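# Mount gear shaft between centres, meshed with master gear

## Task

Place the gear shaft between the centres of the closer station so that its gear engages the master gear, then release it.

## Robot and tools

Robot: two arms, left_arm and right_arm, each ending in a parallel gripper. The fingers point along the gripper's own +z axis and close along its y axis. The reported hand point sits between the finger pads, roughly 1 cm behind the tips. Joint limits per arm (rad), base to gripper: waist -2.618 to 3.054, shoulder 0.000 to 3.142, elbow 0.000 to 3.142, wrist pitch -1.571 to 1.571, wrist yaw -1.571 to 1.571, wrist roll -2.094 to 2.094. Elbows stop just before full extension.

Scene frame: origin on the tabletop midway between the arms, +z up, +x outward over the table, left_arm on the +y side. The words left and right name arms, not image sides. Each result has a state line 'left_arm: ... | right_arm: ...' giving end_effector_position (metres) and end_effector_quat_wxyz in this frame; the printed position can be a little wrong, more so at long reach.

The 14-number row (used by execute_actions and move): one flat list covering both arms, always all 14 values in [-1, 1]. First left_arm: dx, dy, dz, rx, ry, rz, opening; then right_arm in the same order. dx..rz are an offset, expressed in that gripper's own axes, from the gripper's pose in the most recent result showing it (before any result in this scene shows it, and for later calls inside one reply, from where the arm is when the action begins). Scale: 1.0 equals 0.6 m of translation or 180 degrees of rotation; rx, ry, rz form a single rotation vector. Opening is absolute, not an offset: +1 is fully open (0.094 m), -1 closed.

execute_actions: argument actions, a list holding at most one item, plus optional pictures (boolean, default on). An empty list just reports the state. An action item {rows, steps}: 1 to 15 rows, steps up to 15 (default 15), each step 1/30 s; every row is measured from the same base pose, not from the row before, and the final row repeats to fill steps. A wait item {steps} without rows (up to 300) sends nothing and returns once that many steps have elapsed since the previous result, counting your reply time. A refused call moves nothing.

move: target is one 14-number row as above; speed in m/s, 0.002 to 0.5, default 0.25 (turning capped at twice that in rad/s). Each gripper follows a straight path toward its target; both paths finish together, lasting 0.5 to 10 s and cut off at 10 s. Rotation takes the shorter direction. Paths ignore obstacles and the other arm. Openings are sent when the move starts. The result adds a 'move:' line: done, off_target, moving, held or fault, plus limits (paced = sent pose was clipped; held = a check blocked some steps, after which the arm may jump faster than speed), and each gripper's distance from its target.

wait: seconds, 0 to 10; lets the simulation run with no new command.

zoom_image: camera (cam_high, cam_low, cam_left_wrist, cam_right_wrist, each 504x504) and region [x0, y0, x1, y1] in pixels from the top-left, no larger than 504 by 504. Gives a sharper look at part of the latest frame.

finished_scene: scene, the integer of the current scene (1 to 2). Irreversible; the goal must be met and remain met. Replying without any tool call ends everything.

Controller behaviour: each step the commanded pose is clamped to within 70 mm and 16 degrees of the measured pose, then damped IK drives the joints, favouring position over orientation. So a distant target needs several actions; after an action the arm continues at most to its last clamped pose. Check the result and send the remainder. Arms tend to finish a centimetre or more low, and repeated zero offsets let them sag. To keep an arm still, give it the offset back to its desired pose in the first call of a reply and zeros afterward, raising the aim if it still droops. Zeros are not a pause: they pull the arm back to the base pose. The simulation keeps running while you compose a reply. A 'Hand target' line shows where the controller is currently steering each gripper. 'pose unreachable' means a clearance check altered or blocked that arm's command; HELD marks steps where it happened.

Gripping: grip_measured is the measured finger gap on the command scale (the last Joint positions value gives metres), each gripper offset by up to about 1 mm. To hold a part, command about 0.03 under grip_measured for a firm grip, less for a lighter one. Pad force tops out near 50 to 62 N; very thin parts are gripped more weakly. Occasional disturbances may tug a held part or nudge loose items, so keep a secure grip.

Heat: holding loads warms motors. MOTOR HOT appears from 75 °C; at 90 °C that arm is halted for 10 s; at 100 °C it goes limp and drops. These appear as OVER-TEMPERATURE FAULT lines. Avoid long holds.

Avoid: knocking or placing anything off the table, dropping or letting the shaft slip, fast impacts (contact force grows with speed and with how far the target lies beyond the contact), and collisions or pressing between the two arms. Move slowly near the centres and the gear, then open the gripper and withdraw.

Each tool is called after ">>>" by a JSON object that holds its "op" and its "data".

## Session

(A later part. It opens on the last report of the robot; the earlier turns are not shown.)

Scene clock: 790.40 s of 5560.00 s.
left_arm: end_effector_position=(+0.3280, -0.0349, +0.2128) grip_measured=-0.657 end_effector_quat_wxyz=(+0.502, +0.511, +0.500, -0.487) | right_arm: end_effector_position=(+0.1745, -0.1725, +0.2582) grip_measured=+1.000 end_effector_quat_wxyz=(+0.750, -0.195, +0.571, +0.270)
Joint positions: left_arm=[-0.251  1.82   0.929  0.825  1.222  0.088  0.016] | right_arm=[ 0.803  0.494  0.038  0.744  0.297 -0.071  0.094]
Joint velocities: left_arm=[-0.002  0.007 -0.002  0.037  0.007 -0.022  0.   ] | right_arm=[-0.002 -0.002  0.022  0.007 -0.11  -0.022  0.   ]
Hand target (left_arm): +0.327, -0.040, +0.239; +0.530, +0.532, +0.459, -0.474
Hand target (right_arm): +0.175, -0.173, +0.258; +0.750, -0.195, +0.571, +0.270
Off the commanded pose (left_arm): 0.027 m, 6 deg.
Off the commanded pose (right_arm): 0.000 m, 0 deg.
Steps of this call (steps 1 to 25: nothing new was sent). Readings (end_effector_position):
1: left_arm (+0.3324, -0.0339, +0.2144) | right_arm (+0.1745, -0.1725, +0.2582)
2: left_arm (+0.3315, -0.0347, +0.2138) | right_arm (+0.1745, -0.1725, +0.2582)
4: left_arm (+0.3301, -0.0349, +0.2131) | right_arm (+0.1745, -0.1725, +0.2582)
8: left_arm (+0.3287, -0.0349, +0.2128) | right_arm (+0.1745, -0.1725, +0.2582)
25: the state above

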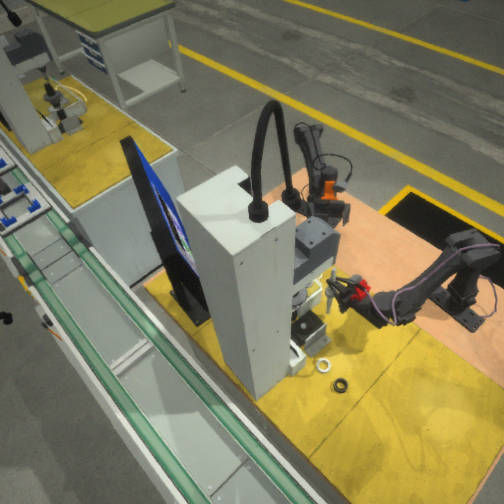

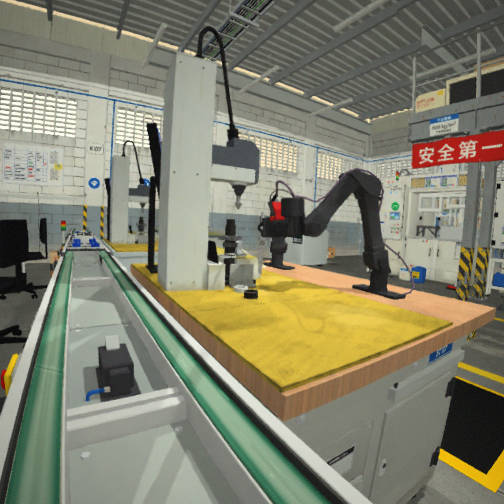

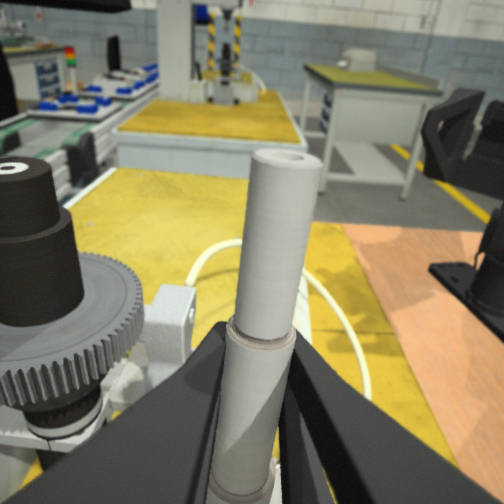

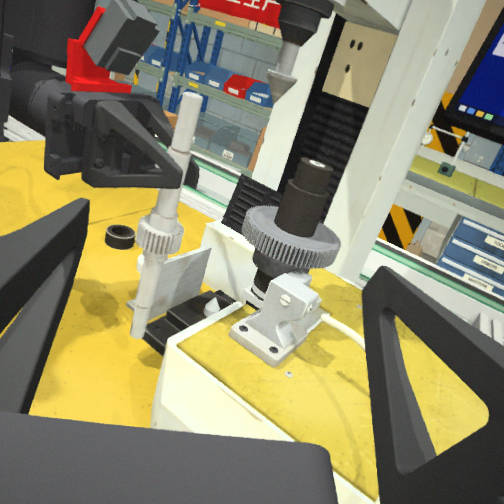

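>>> {"op": "execute_actions", "data": {"actions": [{"rows": [[-0.0435,0,0.007,0.006,-0.0115,0.030,-0.70,0,0,0,0,0,0,1.0],[-0.043,0,0.007,0.006,-0.012,0.026,-0.70,0,0,0,0,0,0,1.0],[-0.042,0,0.007,0.006,-0.0125,0.021,-0.70,0,0,0,0,0,0,1.0],[-0.041,0,0.007,0.006,-0.013,0.015,-0.70,0,0,0,0,0,0,1.0],[-0.040,0,0.007,0.006,-0.0135,0.008,-0.70,0,0,0,0,0,0,1.0],[-0.039,0,0.007,0.006,-0.014,0.000,-0.70,0,0,0,0,0,0,1.0],[-0.038,0,0.007,0.006,-0.0145,-0.008,-0.70,0,0,0,0,0,0,1.0],[-0.037,0,0.007,0.006,-0.015,-0.016,-0.70,0,0,0,0,0,0,1.0],[-0.036,0,0.007,0.006,-0.0155,-0.024,-0.70,0,0,0,0,0,0,1.0],[-0.035,0,0.007,0.006,-0.016,-0.032,-0.70,0,0,0,0,0,0,1.0],[-0.034,0,0.007,0.006,-0.0165,-0.040,-0.70,0,0,0,0,0,0,1.0],[-0.033,0,0.007,0.006,-0.017,-0.047,-0.70,0,0,0,0,0,0,1.0],[-0.032,0,0.007,0.006,-0.0175,-0.052,-0.70,0,0,0,0,0,0,1.0],[-0.031,0,0.007,0.006,-0.018,-0.056,-0.70,0,0,0,0,0,0,1.0],[-0.030,0,0.007,0.006,-0.018,-0.058,-0.70,0,0,0,0,0,0,1.0]], "steps": 15}], "pictures": false}}

>>> {"op": "execute_actions", "data": {"actions": [{"steps": 25}]}}

Scene clock: 810.07 s of 5560.00 s.
left_arm: end_effector_position=(+0.3285, -0.0352, +0.2123) grip_measured=-0.657 end_effector_quat_wxyz=(+0.453, +0.460, +0.547, -0.534) | right_arm: end_effector_position=(+0.1745, -0.1725, +0.2582) grip_measured=+1.000 end_effector_quat_wxyz=(+0.750, -0.195, +0.571, +0.270)
Joint positions: left_arm=[-0.251  1.826  0.929  0.838  1.222 -0.113  0.016] | right_arm=[ 0.803  0.494  0.038  0.744  0.297 -0.071  0.094]
Joint velocities: left_arm=[ 0.002  0.1   -0.027  0.183 -0.066 -0.535 -0.   ] | right_arm=[-0.002  0.007  0.012 -0.037 -0.022 -0.037  0.   ]
Hand target (left_arm): +0.326, -0.039, +0.231; +0.460, +0.460, +0.530, -0.544
Hand target (right_arm): +0.175, -0.173, +0.258; +0.750, -0.195, +0.571, +0.270
Off the commanded pose (left_arm): 0.019 m, 3 deg.
Off the commanded pose (right_arm): 0.000 m, 0 deg.
Steps of this call (steps 1 to 90: nothing new was sent; then 16.17 s passed at rest; steps 91 to 105: all 15 steps of this action). Readings (end_effector_position):
91: left_arm (+0.3280, -0.0349, +0.2127) | right_arm (+0.1745, -0.1725, +0.2582)
92: left_arm (+0.3280, -0.0349, +0.2127) | right_arm (+0.1745, -0.1725, +0.2582)
94: left_arm (+0.3280, -0.0349, +0.2127) | right_arm (+0.1745, -0.1725, +0.2582)
98: left_arm (+0.3279, -0.0349, +0.2127) | right_arm (+0.1745, -0.1725, +0.2582)
105: the state above

Scene clock: 810.90 s of 5560.00 s.
left_arm: end_effector_position=(+0.3297, -0.0356, +0.2109) grip_measured=-0.657 end_effector_quat_wxyz=(+0.437, +0.441, +0.560, -0.549) | right_arm: end_effector_position=(+0.1745, -0.1725, +0.2582) grip_measured=+1.000 end_effector_quat_wxyz=(+0.750, -0.195, +0.571, +0.270)
Joint positions: left_arm=[-0.251  1.838  0.929  0.864  1.222 -0.189  0.016] | right_arm=[ 0.803  0.494  0.038  0.744  0.297 -0.071  0.094]
Joint velocities: left_arm=[-0.007  0.002 -0.007  0.022  0.051 -0.081 -0.001] | right_arm=[-0.002  0.007  0.012 -0.022 -0.007 -0.007  0.   ]
Hand target (left_arm): +0.326, -0.039, +0.230; +0.460, +0.460, +0.530, -0.544
Hand target (right_arm): +0.175, -0.173, +0.258; +0.750, -0.195, +0.571, +0.270
Off the commanded pose (left_arm): 0.020 m, 5 deg.
Off the commanded pose (right_arm): 0.000 m, 0 deg.
Steps of this call (steps 1 to 25: nothing new was sent). Readings (end_effector_position):
1: left_arm (+0.3288, -0.0353, +0.2117) | right_arm (+0.1745, -0.1725, +0.2582)
2: left_arm (+0.3291, -0.0354, +0.2112) | right_arm (+0.1745, -0.1725, +0.2582)
4: left_arm (+0.3295, -0.0355, +0.2099) | right_arm (+0.1745, -0.1725, +0.2582)
8: left_arm (+0.3297, -0.0356, +0.2100) | right_arm (+0.1745, -0.1725, +0.2582)
25: the state above

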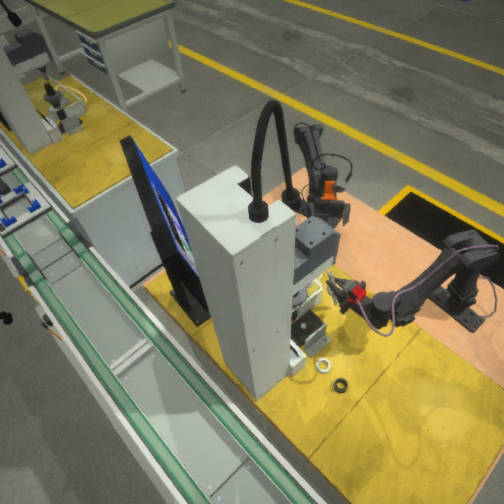

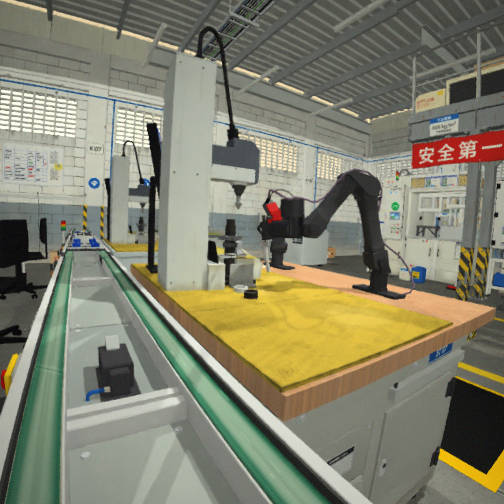

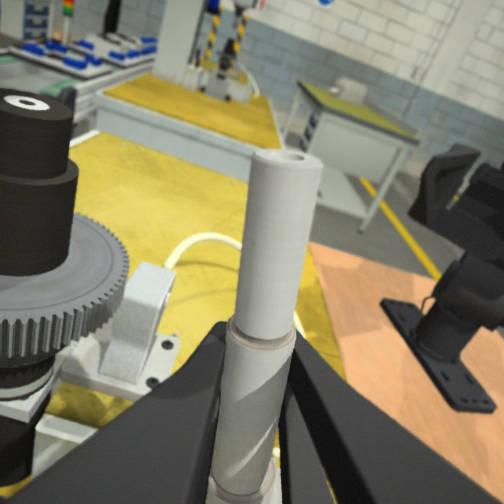

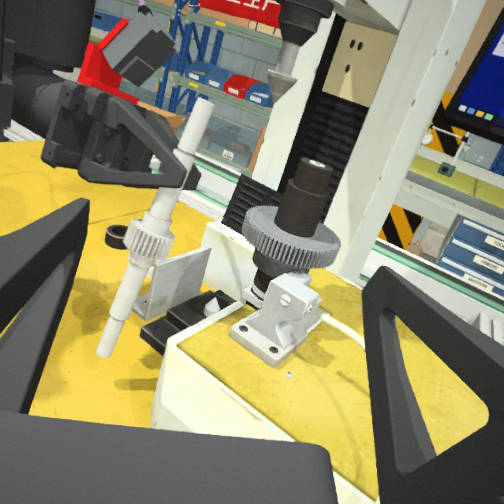

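>>> {"op": "execute_actions", "data": {"actions": [{"rows": [[-0.030,-0.011,0.005,0.0074,-0.009,0.0246,-0.70,0,0,0,0,0,0,1.0],[-0.031,-0.007,0.005,0.0074,-0.0093,0.0246,-0.70,0,0,0,0,0,0,1.0],[-0.0322,-0.002,0.005,0.0074,-0.0096,0.0246,-0.70,0,0,0,0,0,0,1.0],[-0.0336,0.004,0.005,0.0074,-0.010,0.0246,-0.70,0,0,0,0,0,0,1.0],[-0.0353,0.011,0.005,0.0074,-0.0103,0.0246,-0.70,0,0,0,0,0,0,1.0],[-0.037,0.018,0.0052,0.0074,-0.0106,0.0246,-0.70,0,0,0,0,0,0,1.0],[-0.0387,0.025,0.0052,0.0074,-0.011,0.0246,-0.70,0,0,0,0,0,0,1.0],[-0.0403,0.032,0.0053,0.0074,-0.0113,0.0246,-0.70,0,0,0,0,0,0,1.0],[-0.042,0.039,0.0053,0.0074,-0.0116,0.0246,-0.70,0,0,0,0,0,0,1.0],[-0.0436,0.046,0.0054,0.0074,-0.012,0.0246,-0.70,0,0,0,0,0,0,1.0],[-0.0453,0.053,0.0054,0.0074,-0.0123,0.0246,-0.70,0,0,0,0,0,0,1.0],[-0.0467,0.059,0.0055,0.0074,-0.0126,0.0246,-0.70,0,0,0,0,0,0,1.0],[-0.048,0.064,0.0055,0.0074,-0.013,0.0246,-0.70,0,0,0,0,0,0,1.0],[-0.049,0.068,0.0056,0.0074,-0.013,0.0246,-0.70,0,0,0,0,0,0,1.0],[-0.0496,0.071,0.0056,0.0074,-0.013,0.0246,-0.70,0,0,0,0,0,0,1.0]], "steps": 15}], "pictures": false}}

>>> {"op": "execute_actions", "data": {"actions": [{"steps": 25}]}}

Scene clock: 829.30 s of 5560.00 s.
left_arm: end_effector_position=(+0.3675, -0.0423, +0.2054) grip_measured=-0.657 end_effector_quat_wxyz=(+0.436, +0.442, +0.555, -0.553) | right_arm: end_effector_position=(+0.1745, -0.1725, +0.2582) grip_measured=+1.000 end_effector_quat_wxyz=(+0.750, -0.195, +0.571, +0.270)
Joint positions: left_arm=[-0.233  1.983  1.095  0.866  1.249 -0.21   0.016] | right_arm=[ 0.803  0.494  0.038  0.744  0.297 -0.071  0.094]
Joint velocities: left_arm=[ 0.1    0.276  0.369 -0.051  0.051 -0.125 -0.001] | right_arm=[ 0.002 -0.017  0.022 -0.095 -0.022 -0.066  0.   ]
Hand target (left_arm): +0.376, -0.039, +0.230; +0.463, +0.457, +0.528, -0.546
Hand target (right_arm): +0.175, -0.173, +0.258; +0.750, -0.195, +0.571, +0.270
Off the commanded pose (left_arm): 0.027 m, 5 deg.
Off the commanded pose (right_arm): 0.000 m, 0 deg.
Steps of this call (steps 1 to 90: nothing new was sent; then 14.90 s passed at rest; steps 91 to 105: all 15 steps of this action). Readings (end_effector_position):
91: left_arm (+0.3297, -0.0356, +0.2109) | right_arm (+0.1745, -0.1725, +0.2582)
92: left_arm (+0.3297, -0.0356, +0.2109) | right_arm (+0.1745, -0.1725, +0.2582)
94: left_arm (+0.3299, -0.0359, +0.2100) | right_arm (+0.1745, -0.1725, +0.2582)
98: left_arm (+0.3391, -0.0399, +0.2073) | right_arm (+0.1745, -0.1725, +0.2582)
105: the state above

Scene clock: 830.13 s of 5560.00 s.
left_arm: end_effector_position=(+0.3724, -0.0403, +0.2048) grip_measured=-0.657 end_effector_quat_wxyz=(+0.434, +0.440, +0.556, -0.556) | right_arm: end_effector_position=(+0.1745, -0.1725, +0.2582) grip_measured=+1.000 end_effector_quat_wxyz=(+0.750, -0.195, +0.571, +0.270)
Joint positions: left_arm=[-0.224  1.999  1.114  0.866  1.26  -0.221  0.016] | right_arm=[ 0.803  0.494  0.038  0.744  0.297 -0.071  0.094]
Joint velocities: left_arm=[ 0.017  0.002  0.017 -0.007 -0.007  0.037 -0.001] | right_arm=[-0.002 -0.017  0.002  0.095  0.022  0.007  0.   ]
Hand target (left_arm): +0.376, -0.039, +0.230; +0.463, +0.457, +0.528, -0.546
Hand target (right_arm): +0.175, -0.173, +0.258; +0.750, -0.195, +0.571, +0.270
Off the commanded pose (left_arm): 0.026 m, 5 deg.
Off the commanded pose (right_arm): 0.000 m, 0 deg.
Steps of this call (steps 1 to 25: nothing new was sent). Readings (end_effector_position):
1: left_arm (+0.3706, -0.0419, +0.2053) | right_arm (+0.1745, -0.1725, +0.2582)
2: left_arm (+0.3727, -0.0413, +0.2051) | right_arm (+0.1745, -0.1725, +0.2582)
4: left_arm (+0.3741, -0.0405, +0.2048) | right_arm (+0.1745, -0.1725, +0.2582)
8: left_arm (+0.3731, -0.0403, +0.2048) | right_arm (+0.1745, -0.1725, +0.2582)
25: the state above

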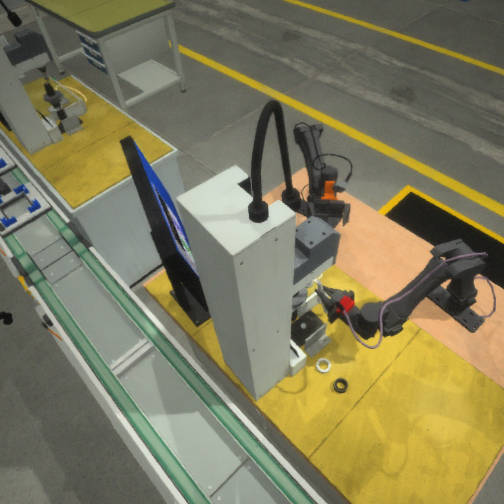

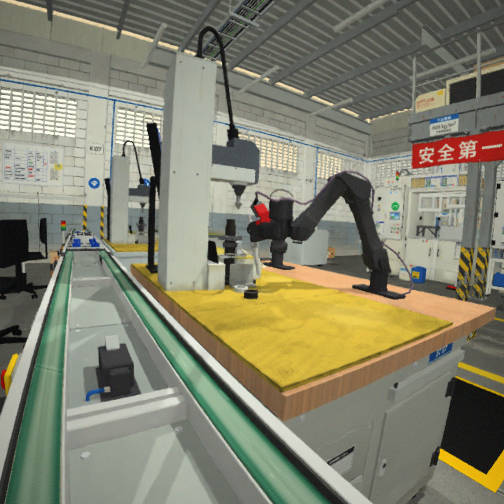

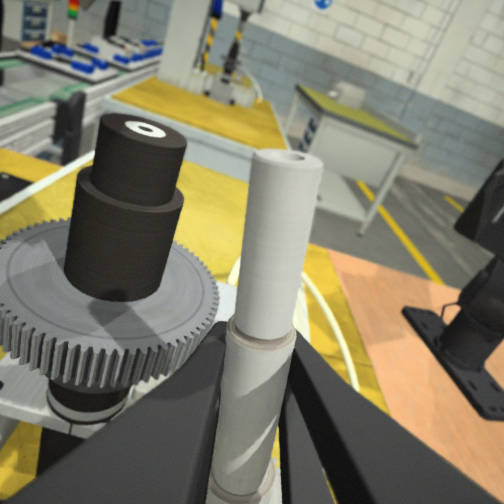

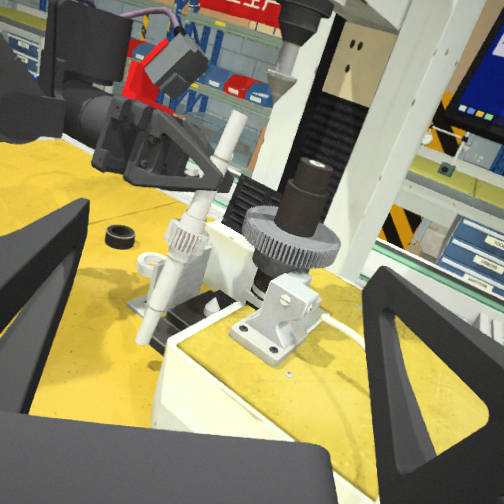

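>>> {"op": "zoom_image", "data": {"camera": "cam_right_wrist", "region": [100, 40, 380, 380]}}

>>> {"op": "zoom_image", "data": {"camera": "cam_low", "region": [180, 160, 320, 310]}}

Region (100, 40, 380, 380) of cam_right_wrist's 504x504 image, scaled by 1.482, with more detail than that image has; it fills the left 415 columns of this view, and the rest is white.

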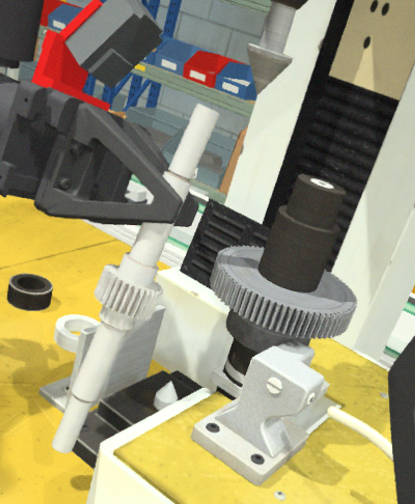

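Region (180, 160, 320, 310) of cam_low's 504x504 image, scaled by 3.360, with more detail than that image has; it fills the left 470 columns of this view, and the rest is white.

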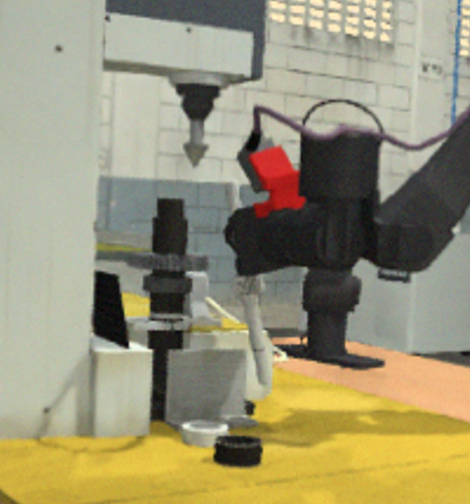

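>>> {"op": "execute_actions", "data": {"actions": [{"rows": [[-0.044,-0.004,-0.003,0.003,-0.0091,0.027,-0.70,0,0,0,0,0,0,1.0],[-0.047,-0.004,-0.0045,0.003,-0.0091,0.027,-0.70,0,0,0,0,0,0,1.0],[-0.051,-0.003,-0.006,0.003,-0.0091,0.027,-0.70,0,0,0,0,0,0,1.0],[-0.055,-0.001,-0.0075,0.003,-0.0091,0.027,-0.70,0,0,0,0,0,0,1.0],[-0.059,0.002,-0.009,0.003,-0.0091,0.027,-0.70,0,0,0,0,0,0,1.0],[-0.063,0.006,-0.0105,0.003,-0.0091,0.027,-0.70,0,0,0,0,0,0,1.0],[-0.066,0.010,-0.0115,0.003,-0.0091,0.027,-0.70,0,0,0,0,0,0,1.0],[-0.069,0.014,-0.012,0.003,-0.0091,0.027,-0.70,0,0,0,0,0,0,1.0],[-0.071,0.018,-0.0125,0.003,-0.0091,0.027,-0.70,0,0,0,0,0,0,1.0],[-0.073,0.022,-0.0128,0.003,-0.0091,0.027,-0.70,0,0,0,0,0,0,1.0],[-0.0745,0.026,-0.0128,0.003,-0.0091,0.027,-0.70,0,0,0,0,0,0,1.0],[-0.076,0.030,-0.0128,0.003,-0.0091,0.027,-0.70,0,0,0,0,0,0,1.0],[-0.077,0.033,-0.0128,0.003,-0.0091,0.027,-0.70,0,0,0,0,0,0,1.0],[-0.0775,0.0355,-0.0128,0.003,-0.0091,0.027,-0.70,0,0,0,0,0,0,1.0],[-0.078,0.037,-0.0128,0.003,-0.0091,0.027,-0.70,0,0,0,0,0,0,1.0]], "steps": 15}], "pictures": false}}

>>> {"op": "execute_actions", "data": {"actions": [{"steps": 25}]}}

Scene clock: 860.57 s of 5560.00 s.
left_arm: end_effector_position=(+0.3979, -0.0358, +0.2298) grip_measured=-0.657 end_effector_quat_wxyz=(+0.449, +0.448, +0.543, -0.550) | right_arm: end_effector_position=(+0.1745, -0.1725, +0.2582) grip_measured=+1.000 end_effector_quat_wxyz=(+0.750, -0.195, +0.571, +0.270)
Joint positions: left_arm=[-0.196  2.031  1.253  0.81   1.286 -0.227  0.016] | right_arm=[ 0.803  0.494  0.038  0.744  0.297 -0.071  0.094]
Joint velocities: left_arm=[ 0.046  0.168  0.286 -0.154 -0.081  0.037 -0.001] | right_arm=[ 0.007 -0.002  0.012 -0.051 -0.037 -0.037  0.   ]
Hand target (left_arm): +0.404, -0.033, +0.246; +0.463, +0.457, +0.529, -0.546
Hand target (right_arm): +0.175, -0.173, +0.258; +0.750, -0.195, +0.571, +0.270
Off the commanded pose (left_arm): 0.017 m, 3 deg.
Off the commanded pose (right_arm): 0.000 m, 0 deg.
Steps of this call (steps 1 to 90: nothing new was sent; then 26.93 s passed at rest; steps 91 to 105: all 15 steps of this action). Readings (end_effector_position):
91: left_arm (+0.3724, -0.0403, +0.2048) | right_arm (+0.1745, -0.1725, +0.2582)
92: left_arm (+0.3724, -0.0403, +0.2048) | right_arm (+0.1745, -0.1725, +0.2582)
94: left_arm (+0.3722, -0.0404, +0.2048) | right_arm (+0.1745, -0.1725, +0.2582)
98: left_arm (+0.3765, -0.0398, +0.2123) | right_arm (+0.1745, -0.1725, +0.2582)
105: the state above

Scene clock: 861.40 s of 5560.00 s.
left_arm: end_effector_position=(+0.4013, -0.0358, +0.2208) grip_measured=-0.657 end_effector_quat_wxyz=(+0.437, +0.441, +0.553, -0.556) | right_arm: end_effector_position=(+0.1745, -0.1725, +0.2582) grip_measured=+1.000 end_effector_quat_wxyz=(+0.750, -0.195, +0.571, +0.270)
Joint positions: left_arm=[-0.193  2.053  1.265  0.787  1.293 -0.231  0.016] | right_arm=[ 0.803  0.494  0.038  0.744  0.297 -0.071  0.094]
Joint velocities: left_arm=[-0.017 -0.007 -0.002  0.051 -0.022  0.007  0.   ] | right_arm=[-0.007  0.012  0.002 -0.081  0.037 -0.051  0.   ]
Hand target (left_arm): +0.404, -0.033, +0.246; +0.463, +0.457, +0.529, -0.545
Hand target (right_arm): +0.175, -0.173, +0.258; +0.750, -0.195, +0.571, +0.270
Off the commanded pose (left_arm): 0.025 m, 5 deg.
Off the commanded pose (right_arm): 0.000 m, 0 deg.
Steps of this call (steps 1 to 25: nothing new was sent). Readings (end_effector_position):
1: left_arm (+0.3998, -0.0356, +0.2296) | right_arm (+0.1745, -0.1725, +0.2582)
2: left_arm (+0.4009, -0.0356, +0.2286) | right_arm (+0.1745, -0.1725, +0.2582)
4: left_arm (+0.4014, -0.0356, +0.2258) | right_arm (+0.1745, -0.1725, +0.2582)
8: left_arm (+0.4015, -0.0358, +0.2213) | right_arm (+0.1745, -0.1725, +0.2582)
25: the state above

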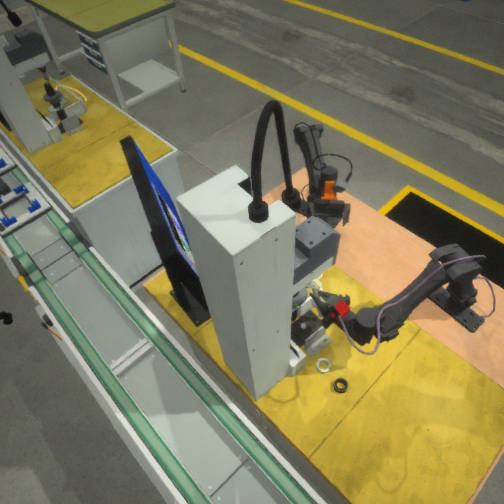

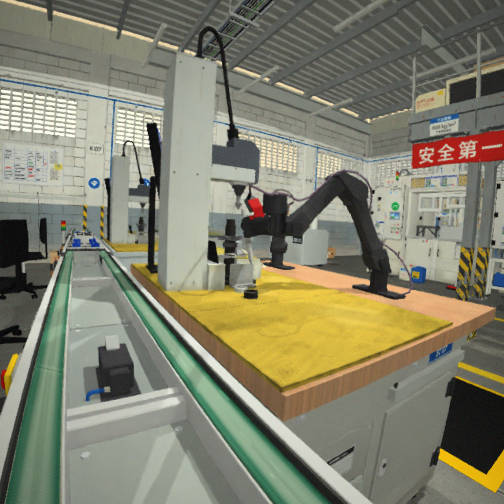

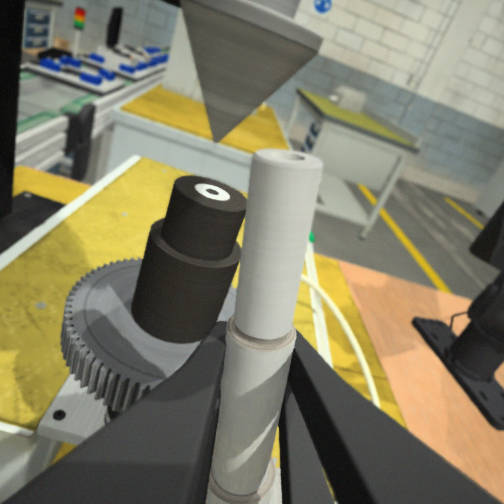

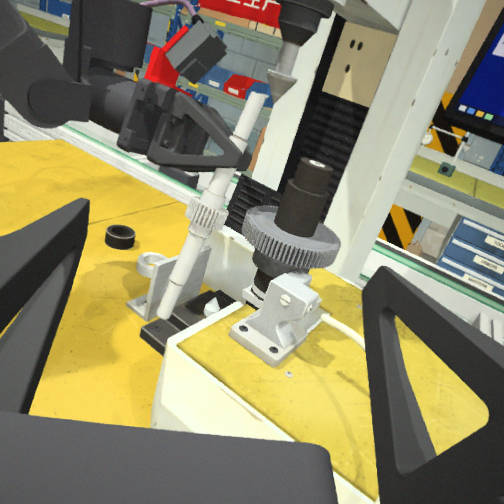

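>>> {"op": "execute_actions", "data": {"actions": [{"rows": [[-0.041,-0.0051,-0.0047,0.0018,-0.007,0.0246,-0.70,0,0,0,0,0,0,1.0],[-0.040,-0.0048,-0.0047,0.0018,-0.007,0.0246,-0.70,0,0,0,0,0,0,1.0],[-0.0385,-0.0045,-0.0047,0.0018,-0.007,0.0246,-0.70,0,0,0,0,0,0,1.0],[-0.037,-0.0041,-0.0047,0.0018,-0.007,0.0246,-0.70,0,0,0,0,0,0,1.0],[-0.0355,-0.0038,-0.0047,0.0018,-0.007,0.0246,-0.70,0,0,0,0,0,0,1.0],[-0.034,-0.0034,-0.0047,0.0018,-0.007,0.0246,-0.70,0,0,0,0,0,0,1.0],[-0.0325,-0.0031,-0.0047,0.0018,-0.007,0.0246,-0.70,0,0,0,0,0,0,1.0],[-0.031,-0.0027,-0.0047,0.0018,-0.007,0.0246,-0.70,0,0,0,0,0,0,1.0],[-0.0295,-0.0024,-0.0047,0.0018,-0.007,0.0246,-0.70,0,0,0,0,0,0,1.0],[-0.028,-0.002,-0.0047,0.0018,-0.007,0.0246,-0.70,0,0,0,0,0,0,1.0],[-0.027,-0.0018,-0.0047,0.0018,-0.007,0.0246,-0.70,0,0,0,0,0,0,1.0],[-0.0257,-0.0015,-0.0047,0.0018,-0.007,0.0246,-0.70,0,0,0,0,0,0,1.0]], "steps": 15}], "pictures": false}}

>>> {"op": "execute_actions", "data": {"actions": [{"steps": 25}], "pictures": false}}

Scene clock: 883.73 s of 5560.00 s.
left_arm: end_effector_position=(+0.4016, -0.0359, +0.2188) grip_measured=-0.657 end_effector_quat_wxyz=(+0.436, +0.441, +0.554, -0.556) | right_arm: end_effector_position=(+0.1745, -0.1725, +0.2582) grip_measured=+1.000 end_effector_quat_wxyz=(+0.750, -0.195, +0.571, +0.270)
Joint positions: left_arm=[-0.193  2.057  1.265  0.785  1.293 -0.226  0.016] | right_arm=[ 0.803  0.494  0.038  0.744  0.297 -0.071  0.094]
Joint velocities: left_arm=[-0.002  0.042 -0.017 -0.007  0.007  0.022 -0.001] | right_arm=[ 0.002 -0.012 -0.002  0.037  0.007  0.037  0.   ]
Hand target (left_arm): +0.403, -0.033, +0.236; +0.462, +0.458, +0.530, -0.544
Hand target (right_arm): +0.175, -0.173, +0.258; +0.750, -0.195, +0.571, +0.270
Off the commanded pose (left_arm): 0.018 m, 5 deg.
Off the commanded pose (right_arm): 0.000 m, 0 deg.
Steps of this call (steps 1 to 90: nothing new was sent; then 18.83 s passed at rest; steps 91 to 105: all 15 steps of this action). Readings (end_effector_position):
91: left_arm (+0.4013, -0.0358, +0.2207) | right_arm (+0.1745, -0.1725, +0.2582)
92: left_arm (+0.4013, -0.0358, +0.2206) | right_arm (+0.1745, -0.1725, +0.2582)
94: left_arm (+0.4013, -0.0358, +0.2205) | right_arm (+0.1745, -0.1725, +0.2582)
98: left_arm (+0.4013, -0.0358, +0.2205) | right_arm (+0.1745, -0.1725, +0.2582)
105: the state above

Scene clock: 884.57 s of 5560.00 s.
left_arm: end_effector_position=(+0.4022, -0.0361, +0.2156) grip_measured=-0.657 end_effector_quat_wxyz=(+0.434, +0.440, +0.555, -0.557) | right_arm: end_effector_position=(+0.1745, -0.1725, +0.2582) grip_measured=+1.000 end_effector_quat_wxyz=(+0.750, -0.195, +0.571, +0.270)
Joint positions: left_arm=[-0.193  2.064  1.265  0.785  1.293 -0.225  0.016] | right_arm=[ 0.803  0.494  0.038  0.744  0.297 -0.071  0.094]
Joint velocities: left_arm=[ 0.007 -0.002  0.002 -0.037 -0.037  0.007 -0.001] | right_arm=[ 0.017  0.002 -0.017  0.007 -0.037  0.022  0.   ]
Hand target (left_arm): +0.403, -0.033, +0.236; +0.461, +0.458, +0.530, -0.544
Hand target (right_arm): +0.175, -0.173, +0.258; +0.750, -0.195, +0.571, +0.270
Off the commanded pose (left_arm): 0.021 m, 5 deg.
Off the commanded pose (right_arm): 0.000 m, 0 deg.
Steps of this call (steps 1 to 25: nothing new was sent). Readings (end_effector_position):
1: left_arm (+0.4017, -0.0360, +0.2181) | right_arm (+0.1745, -0.1725, +0.2582)
2: left_arm (+0.4019, -0.0360, +0.2174) | right_arm (+0.1745, -0.1725, +0.2582)
4: left_arm (+0.4021, -0.0361, +0.2162) | right_arm (+0.1745, -0.1725, +0.2582)
8: left_arm (+0.4022, -0.0361, +0.2156) | right_arm (+0.1745, -0.1725, +0.2582)
25: the state above

>>> {"op": "execute_actions", "data": {"actions": [{"rows": [[-0.0336,-0.006,-0.0052,0.0017,-0.007,0.0265,-0.70,0,0,0,0,0,0,1.0],[-0.034,-0.0045,-0.0052,0.0017,-0.007,0.0265,-0.70,0,0,0,0,0,0,1.0],[-0.0346,-0.0027,-0.0052,0.0017,-0.007,0.0265,-0.70,0,0,0,0,0,0,1.0],[-0.0352,-0.0008,-0.0052,0.0017,-0.0075,0.0265,-0.70,0,0,0,0,0,0,1.0],[-0.0358,0.0012,-0.0052,0.0017,-0.0075,0.0265,-0.70,0,0,0,0,0,0,1.0],[-0.0364,0.0032,-0.0052,0.0017,-0.0075,0.0265,-0.70,0,0,0,0,0,0,1.0],[-0.037,0.0052,-0.0052,0.0017,-0.008,0.0265,-0.70,0,0,0,0,0,0,1.0],[-0.0377,0.0072,-0.0052,0.0017,-0.008,0.0265,-0.70,0,0,0,0,0,0,1.0],[-0.0383,0.0092,-0.0052,0.0017,-0.008,0.0265,-0.70,0,0,0,0,0,0,1.0],[-0.0389,0.0112,-0.0052,0.0017,-0.008,0.0265,-0.70,0,0,0,0,0,0,1.0],[-0.0396,0.0132,-0.0052,0.0017,-0.008,0.0265,-0.70,0,0,0,0,0,0,1.0],[-0.0402,0.015,-0.0052,0.0017,-0.008,0.0265,-0.70,0,0,0,0,0,0,1.0],[-0.0407,0.0166,-0.0052,0.0017,-0.008,0.0265,-0.70,0,0,0,0,0,0,1.0],[-0.0411,0.018,-0.0052,0.0017,-0.008,0.0265,-0.70,0,0,0,0,0,0,1.0],[-0.0413,0.0187,-0.0052,0.0017,-0.008,0.0265,-0.70,0,0,0,0,0,0,1.0]], "steps": 15}], "pictures": false}}

>>> {"op": "execute_actions", "data": {"actions": [{"steps": 25}]}}

Scene clock: 897.70 s of 5560.00 s.
left_arm: end_effector_position=(+0.4109, -0.0389, +0.2121) grip_measured=-0.657 end_effector_quat_wxyz=(+0.434, +0.442, +0.553, -0.557) | right_arm: end_effector_position=(+0.1745, -0.1725, +0.2582) grip_measured=+1.000 end_effector_quat_wxyz=(+0.750, -0.195, +0.571, +0.270)
Joint positions: left_arm=[-0.193  2.103  1.31   0.781  1.298 -0.222  0.016] | right_arm=[ 0.803  0.494  0.038  0.744  0.297 -0.071  0.094]
Joint velocities: left_arm=[-0.007  0.095  0.11  -0.051  0.007 -0.022 -0.   ] | right_arm=[-0.007 -0.007 -0.012 -0.037  0.022 -0.051  0.   ]
Hand target (left_arm): +0.417, -0.033, +0.237; +0.462, +0.457, +0.530, -0.544
Hand target (right_arm): +0.175, -0.173, +0.258; +0.750, -0.195, +0.571, +0.270
Off the commanded pose (left_arm): 0.027 m, 5 deg.
Off the commanded pose (right_arm): 0.000 m, 0 deg.
Steps of this call (steps 1 to 90: nothing new was sent; then 9.63 s passed at rest; steps 91 to 105: all 15 steps of this action). Readings (end_effector_position):
91: left_arm (+0.4022, -0.0361, +0.2156) | right_arm (+0.1745, -0.1725, +0.2582)
92: left_arm (+0.4022, -0.0361, +0.2156) | right_arm (+0.1745, -0.1725, +0.2582)
94: left_arm (+0.4022, -0.0361, +0.2156) | right_arm (+0.1745, -0.1725, +0.2582)
98: left_arm (+0.4033, -0.0366, +0.2150) | right_arm (+0.1745, -0.1725, +0.2582)
105: the state above

Scene clock: 898.53 s of 5560.00 s.
left_arm: end_effector_position=(+0.4119, -0.0393, +0.2121) grip_measured=-0.657 end_effector_quat_wxyz=(+0.434, +0.443, +0.553, -0.557) | right_arm: end_effector_position=(+0.1745, -0.1725, +0.2582) grip_measured=+1.000 end_effector_quat_wxyz=(+0.750, -0.195, +0.571, +0.270)
Joint positions: left_arm=[-0.193  2.107  1.317  0.778  1.299 -0.222  0.016] | right_arm=[ 0.803  0.494  0.038  0.744  0.297 -0.071  0.094]
Joint velocities: left_arm=[ 0.007  0.007  0.007 -0.081 -0.007 -0.022 -0.001] | right_arm=[ 0.017 -0.007 -0.007 -0.007  0.037  0.081  0.   ]
Hand target (left_arm): +0.418, -0.033, +0.237; +0.462, +0.457, +0.530, -0.544
Hand target (right_arm): +0.175, -0.173, +0.258; +0.750, -0.195, +0.571, +0.270
Off the commanded pose (left_arm): 0.027 m, 5 deg.
Off the commanded pose (right_arm): 0.000 m, 0 deg.
Steps of this call (steps 1 to 25: nothing new was sent). Readings (end_effector_position):
1: left_arm (+0.4115, -0.0391, +0.2120) | right_arm (+0.1745, -0.1725, +0.2582)
2: left_arm (+0.4119, -0.0392, +0.2119) | right_arm (+0.1745, -0.1725, +0.2582)
4: left_arm (+0.4120, -0.0392, +0.2118) | right_arm (+0.1745, -0.1725, +0.2582)
8: left_arm (+0.4119, -0.0393, +0.2121) | right_arm (+0.1745, -0.1725, +0.2582)
25: the state above

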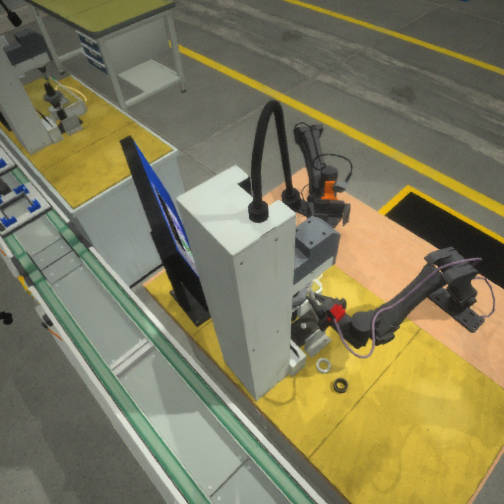

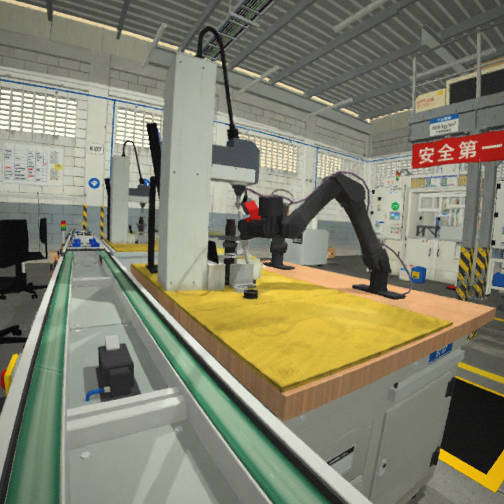

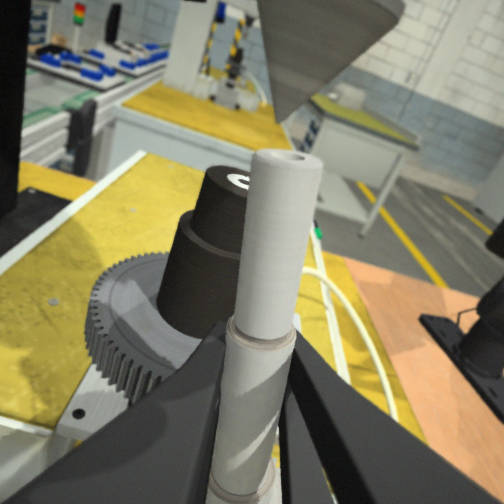

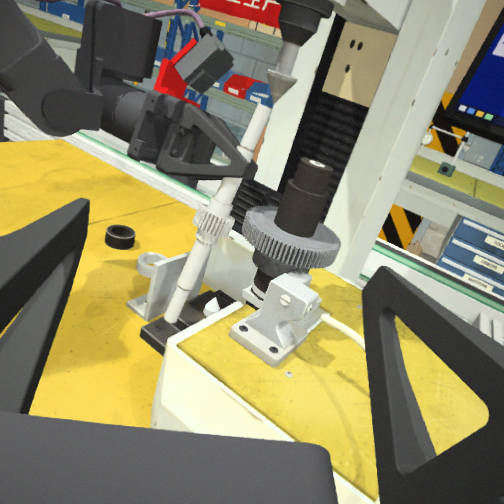

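>>> {"op": "zoom_image", "data": {"camera": "cam_right_wrist", "region": [220, 40, 340, 160]}}

>>> {"op": "zoom_image", "data": {"camera": "cam_right_wrist", "region": [120, 190, 300, 370]}}

Region (220, 40, 340, 160) of cam_right_wrist's 504x504 image, scaled by 4.200, with more detail than that image has.

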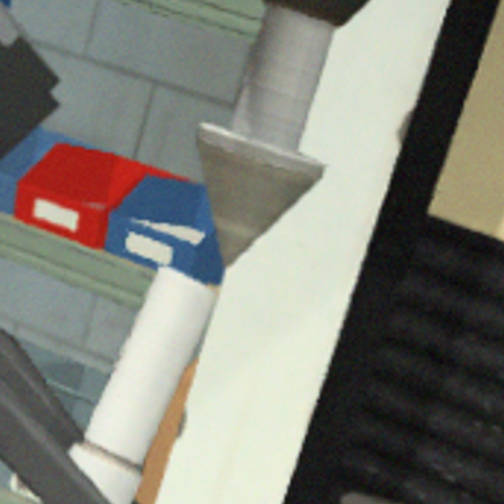

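Region (120, 190, 300, 370) of cam_right_wrist's 504x504 image, scaled by 2.800, with more detail than that image has.

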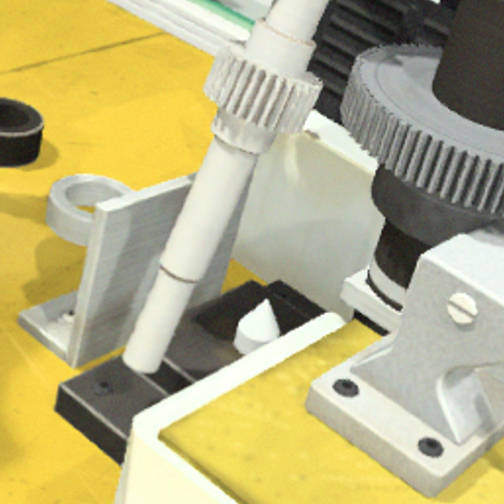

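>>> {"op": "execute_actions", "data": {"actions": [{"rows": [[-0.0426,-0.0004,-0.009,-0.0005,-0.0078,0.025,-0.70,0,0,0,0,0,0,1.0],[-0.0425,-0.0009,-0.0065,-0.0005,-0.0078,0.025,-0.70,0,0,0,0,0,0,1.0],[-0.0424,-0.0014,-0.004,-0.0005,-0.0078,0.025,-0.70,0,0,0,0,0,0,1.0],[-0.0423,-0.0019,-0.0015,-0.0005,-0.0078,0.025,-0.70,0,0,0,0,0,0,1.0],[-0.0422,-0.0024,0.001,-0.0005,-0.0078,0.025,-0.70,0,0,0,0,0,0,1.0],[-0.0421,-0.0028,0.0035,-0.0005,-0.0078,0.025,-0.70,0,0,0,0,0,0,1.0],[-0.042,-0.0033,0.006,-0.0005,-0.0078,0.025,-0.70,0,0,0,0,0,0,1.0],[-0.0419,-0.0037,0.008,-0.0005,-0.0078,0.025,-0.70,0,0,0,0,0,0,1.0],[-0.0418,-0.0041,0.010,-0.0005,-0.0078,0.025,-0.70,0,0,0,0,0,0,1.0],[-0.0417,-0.0045,0.012,-0.0005,-0.0078,0.025,-0.70,0,0,0,0,0,0,1.0],[-0.0416,-0.0049,0.014,-0.0005,-0.0078,0.025,-0.70,0,0,0,0,0,0,1.0],[-0.0415,-0.0053,0.016,-0.0005,-0.0078,0.025,-0.70,0,0,0,0,0,0,1.0],[-0.0414,-0.0056,0.0175,-0.0005,-0.0078,0.025,-0.70,0,0,0,0,0,0,1.0],[-0.0414,-0.0059,0.0187,-0.0005,-0.0078,0.025,-0.70,0,0,0,0,0,0,1.0],[-0.0414,-0.006,0.0193,-0.0005,-0.0078,0.025,-0.70,0,0,0,0,0,0,1.0]], "steps": 15}], "pictures": false}}

>>> {"op": "execute_actions", "data": {"actions": [{"steps": 25}]}}

Scene clock: 932.50 s of 5560.00 s.
left_arm: end_effector_position=(+0.4136, -0.0414, +0.2116) grip_measured=-0.657 end_effector_quat_wxyz=(+0.436, +0.438, +0.557, -0.555) | right_arm: end_effector_position=(+0.1745, -0.1725, +0.2582) grip_measured=+1.000 end_effector_quat_wxyz=(+0.750, -0.195, +0.571, +0.270)
Joint positions: left_arm=[-0.198  2.107  1.317  0.774  1.281 -0.222  0.016] | right_arm=[ 0.803  0.494  0.038  0.744  0.297 -0.071  0.094]
Joint velocities: left_arm=[-0.066 -0.007  0.002 -0.007 -0.051 -0.007 -0.001] | right_arm=[-0.002  0.002 -0.002  0.051 -0.051 -0.037  0.   ]
Hand target (left_arm): +0.412, -0.050, +0.237; +0.462, +0.457, +0.530, -0.545
Hand target (right_arm): +0.175, -0.173, +0.258; +0.750, -0.195, +0.571, +0.270
Off the commanded pose (left_arm): 0.027 m, 5 deg.
Off the commanded pose (right_arm): 0.000 m, 0 deg.
Steps of this call (steps 1 to 90: nothing new was sent; then 30.47 s passed at rest; steps 91 to 105: all 15 steps of this action). Readings (end_effector_position):
91: left_arm (+0.4119, -0.0393, +0.2120) | right_arm (+0.1745, -0.1725, +0.2582)
92: left_arm (+0.4119, -0.0393, +0.2120) | right_arm (+0.1745, -0.1725, +0.2582)
94: left_arm (+0.4119, -0.0393, +0.2119) | right_arm (+0.1745, -0.1725, +0.2582)
98: left_arm (+0.4123, -0.0393, +0.2118) | right_arm (+0.1745, -0.1725, +0.2582)
105: the state above

Scene clock: 933.33 s of 5560.00 s.
left_arm: end_effector_position=(+0.4119, -0.0454, +0.2111) grip_measured=-0.657 end_effector_quat_wxyz=(+0.434, +0.439, +0.557, -0.556) | right_arm: end_effector_position=(+0.1745, -0.1725, +0.2582) grip_measured=+1.000 end_effector_quat_wxyz=(+0.750, -0.195, +0.571, +0.270)
Joint positions: left_arm=[-0.207  2.107  1.317  0.771  1.274 -0.222  0.016] | right_arm=[ 0.803  0.494  0.038  0.744  0.297 -0.071  0.094]
Joint velocities: left_arm=[ 0.007 -0.007 -0.002 -0.037 -0.022 -0.037  0.   ] | right_arm=[ 0.012  0.017 -0.002 -0.037  0.051  0.022  0.   ]
Hand target (left_arm): +0.412, -0.050, +0.237; +0.462, +0.457, +0.530, -0.545
Hand target (right_arm): +0.175, -0.173, +0.258; +0.750, -0.195, +0.571, +0.270
Off the commanded pose (left_arm): 0.027 m, 5 deg.
Off the commanded pose (right_arm): 0.000 m, 0 deg.
Steps of this call (steps 1 to 25: nothing new was sent). Readings (end_effector_position):
1: left_arm (+0.4132, -0.0423, +0.2115) | right_arm (+0.1745, -0.1725, +0.2582)
2: left_arm (+0.4127, -0.0433, +0.2114) | right_arm (+0.1745, -0.1725, +0.2582)
4: left_arm (+0.4118, -0.0447, +0.2113) | right_arm (+0.1745, -0.1725, +0.2582)
8: left_arm (+0.4116, -0.0454, +0.2112) | right_arm (+0.1745, -0.1725, +0.2582)
25: the state above

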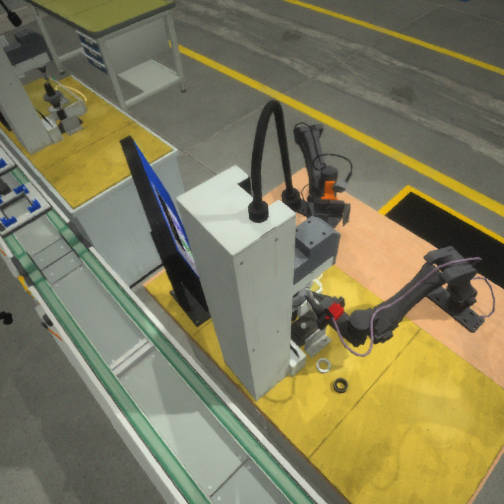

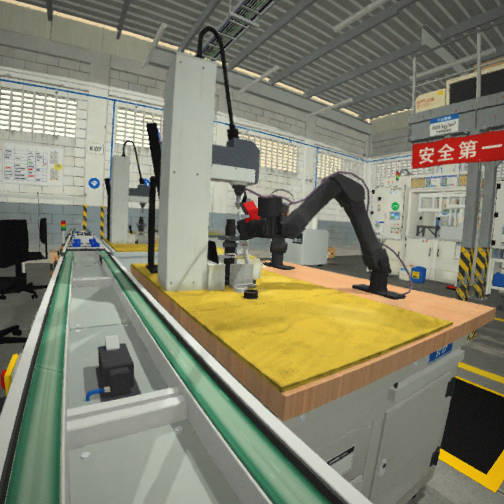

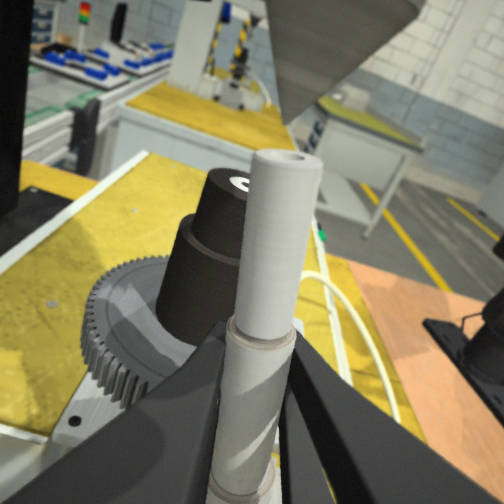

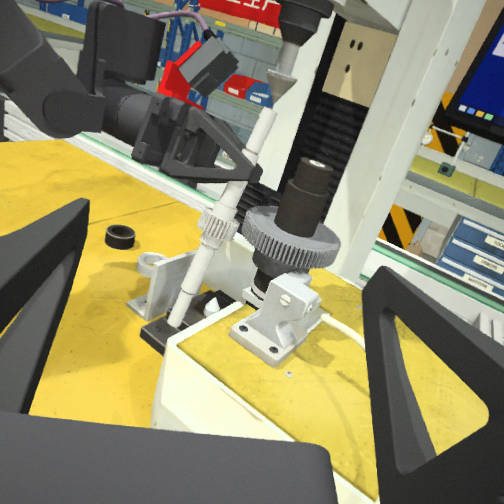

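>>> {"op": "zoom_image", "data": {"camera": "cam_right_wrist", "region": [220, 40, 340, 160]}}

>>> {"op": "zoom_image", "data": {"camera": "cam_left_wrist", "region": [200, 60, 380, 240]}}

Region (220, 40, 340, 160) of cam_right_wrist's 504x504 image, scaled by 4.200, with more detail than that image has.

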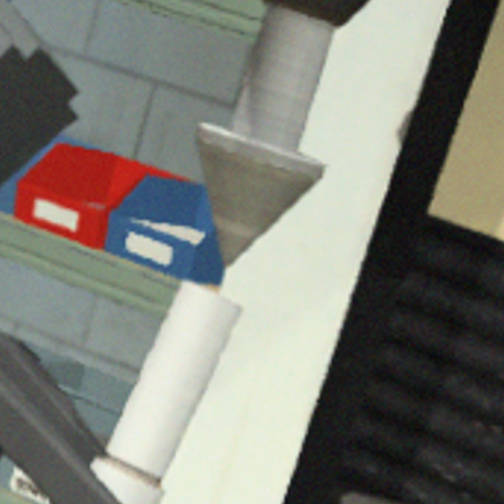

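Region (200, 60, 380, 240) of cam_left_wrist's 504x504 image, scaled by 2.800, with more detail than that image has.

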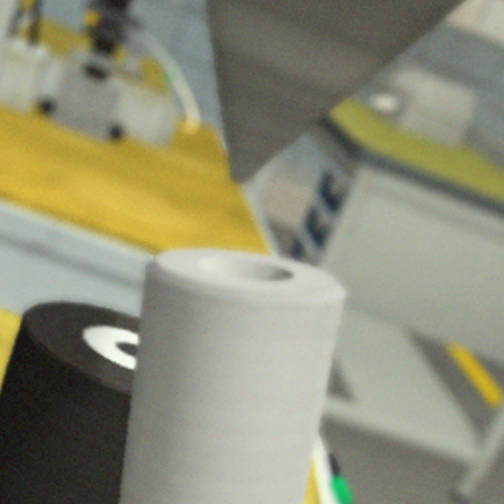

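>>> {"op": "execute_actions", "data": {"actions": [{"rows": [[-0.044,-0.0066,0.007,0.0028,-0.008,0.027,-0.70,0,0,0,0,0,0,1.0],[-0.0455,-0.0062,0.006,0.0028,-0.008,0.027,-0.70,0,0,0,0,0,0,1.0],[-0.047,-0.0058,0.005,0.0028,-0.008,0.027,-0.70,0,0,0,0,0,0,1.0],[-0.0485,-0.0054,0.005,0.0028,-0.008,0.027,-0.70,0,0,0,0,0,0,1.0],[-0.050,-0.005,0.005,0.0028,-0.008,0.027,-0.70,0,0,0,0,0,0,1.0],[-0.0515,-0.0046,0.005,0.0028,-0.008,0.027,-0.70,0,0,0,0,0,0,1.0],[-0.053,-0.0042,0.005,0.0028,-0.008,0.027,-0.70,0,0,0,0,0,0,1.0],[-0.0545,-0.0038,0.005,0.0028,-0.008,0.027,-0.70,0,0,0,0,0,0,1.0],[-0.056,-0.0034,0.005,0.0028,-0.008,0.027,-0.70,0,0,0,0,0,0,1.0],[-0.0575,-0.003,0.005,0.0028,-0.008,0.027,-0.70,0,0,0,0,0,0,1.0],[-0.059,-0.0026,0.005,0.0028,-0.008,0.027,-0.70,0,0,0,0,0,0,1.0],[-0.060,-0.0022,0.005,0.0028,-0.008,0.027,-0.70,0,0,0,0,0,0,1.0],[-0.061,-0.0018,0.005,0.0028,-0.008,0.027,-0.70,0,0,0,0,0,0,1.0],[-0.062,-0.0014,0.005,0.0028,-0.008,0.027,-0.70,0,0,0,0,0,0,1.0],[-0.063,-0.001,0.005,0.0028,-0.008,0.027,-0.70,0,0,0,0,0,0,1.0]], "steps": 15}], "pictures": false}}

>>> {"op": "execute_actions", "data": {"actions": [{"steps": 25}]}}

Scene clock: 962.73 s of 5560.00 s.
left_arm: end_effector_position=(+0.4156, -0.0468, +0.2191) grip_measured=-0.657 end_effector_quat_wxyz=(+0.433, +0.440, +0.556, -0.556) | right_arm: end_effector_position=(+0.1745, -0.1725, +0.2582) grip_measured=+1.000 end_effector_quat_wxyz=(+0.750, -0.195, +0.571, +0.270)
Joint positions: left_arm=[-0.207  2.107  1.353  0.734  1.278 -0.221  0.016] | right_arm=[ 0.803  0.494  0.038  0.744  0.297 -0.071  0.094]
Joint velocities: left_arm=[-0.002 -0.002  0.037 -0.125  0.022  0.037  0.002] | right_arm=[ 0.002  0.002  0.002  0.037 -0.037  0.081  0.   ]
Hand target (left_arm): +0.418, -0.048, +0.248; +0.462, +0.457, +0.530, -0.545
Hand target (right_arm): +0.175, -0.173, +0.258; +0.750, -0.195, +0.571, +0.270
Off the commanded pose (left_arm): 0.029 m, 5 deg.
Off the commanded pose (right_arm): 0.000 m, 0 deg.
Steps of this call (steps 1 to 90: nothing new was sent; then 25.90 s passed at rest; steps 91 to 105: all 15 steps of this action). Readings (end_effector_position):
91: left_arm (+0.4119, -0.0454, +0.2111) | right_arm (+0.1745, -0.1725, +0.2582)
92: left_arm (+0.4119, -0.0454, +0.2109) | right_arm (+0.1745, -0.1725, +0.2582)
94: left_arm (+0.4119, -0.0454, +0.2106) | right_arm (+0.1745, -0.1725, +0.2582)
98: left_arm (+0.4134, -0.0459, +0.2130) | right_arm (+0.1745, -0.1725, +0.2582)
105: the state above

Scene clock: 963.57 s of 5560.00 s.
left_arm: end_effector_position=(+0.4150, -0.0469, +0.2187) grip_measured=-0.657 end_effector_quat_wxyz=(+0.429, +0.440, +0.557, -0.559) | right_arm: end_effector_position=(+0.1745, -0.1725, +0.2582) grip_measured=+1.000 end_effector_quat_wxyz=(+0.750, -0.195, +0.571, +0.270)
Joint positions: left_arm=[-0.207  2.107  1.357  0.722  1.284 -0.22   0.016] | right_arm=[ 0.803  0.494  0.038  0.744  0.297 -0.071  0.094]
Joint velocities: left_arm=[-0.007  0.027 -0.002 -0.051 -0.007 -0.007 -0.001] | right_arm=[-0.002 -0.002 -0.017 -0.007  0.007 -0.051  0.   ]
Hand target (left_arm): +0.418, -0.048, +0.248; +0.462, +0.457, +0.530, -0.545
Hand target (right_arm): +0.175, -0.173, +0.258; +0.750, -0.195, +0.571, +0.270
Off the commanded pose (left_arm): 0.030 m, 6 deg.
Off the commanded pose (right_arm): 0.000 m, 0 deg.
Steps of this call (steps 1 to 25: nothing new was sent). Readings (end_effector_position):
1: left_arm (+0.4154, -0.0468, +0.2189) | right_arm (+0.1745, -0.1725, +0.2582)
2: left_arm (+0.4153, -0.0468, +0.2189) | right_arm (+0.1745, -0.1725, +0.2582)
4: left_arm (+0.4151, -0.0468, +0.2189) | right_arm (+0.1745, -0.1725, +0.2582)
8: left_arm (+0.4150, -0.0468, +0.2187) | right_arm (+0.1745, -0.1725, +0.2582)
25: the state above

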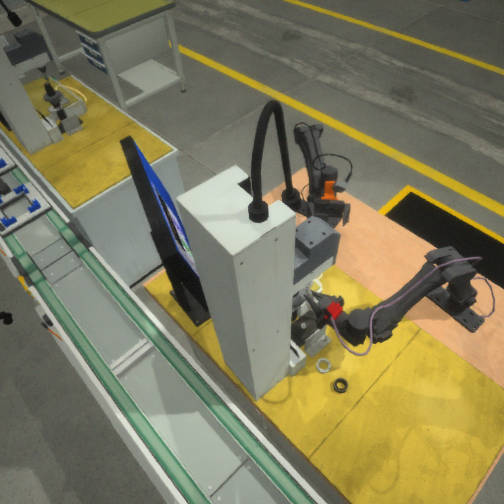

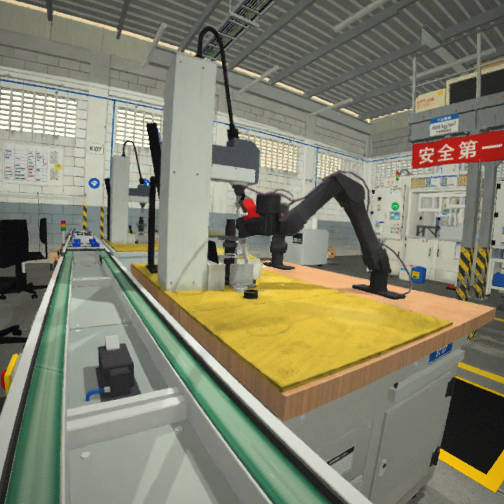

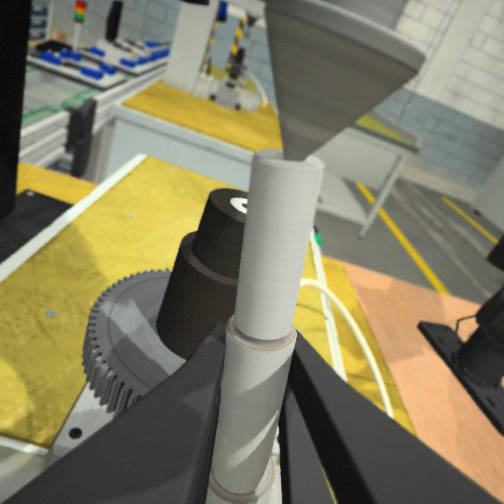

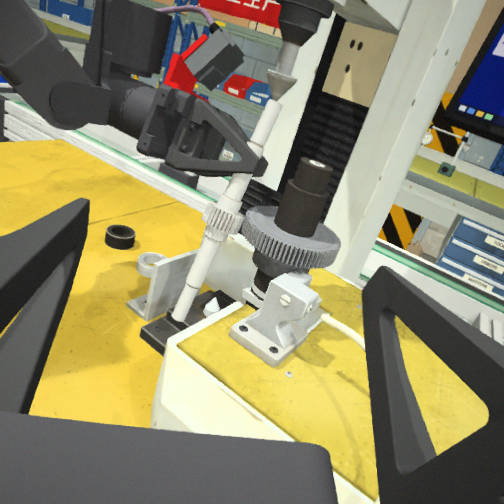

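>>> {"op": "zoom_image", "data": {"camera": "cam_right_wrist", "region": [120, 30, 360, 360]}}

Region (120, 30, 360, 360) of cam_right_wrist's 504x504 image, scaled by 1.527, with more detail than that image has; it fills the left 367 columns of this view, and the rest is white.

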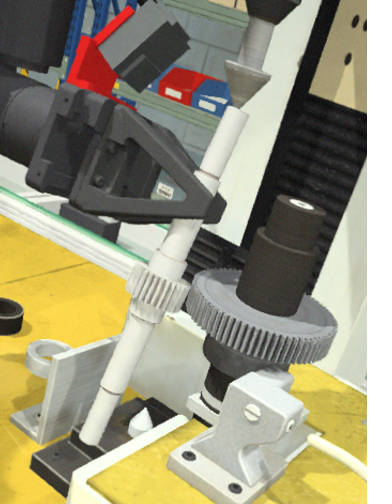

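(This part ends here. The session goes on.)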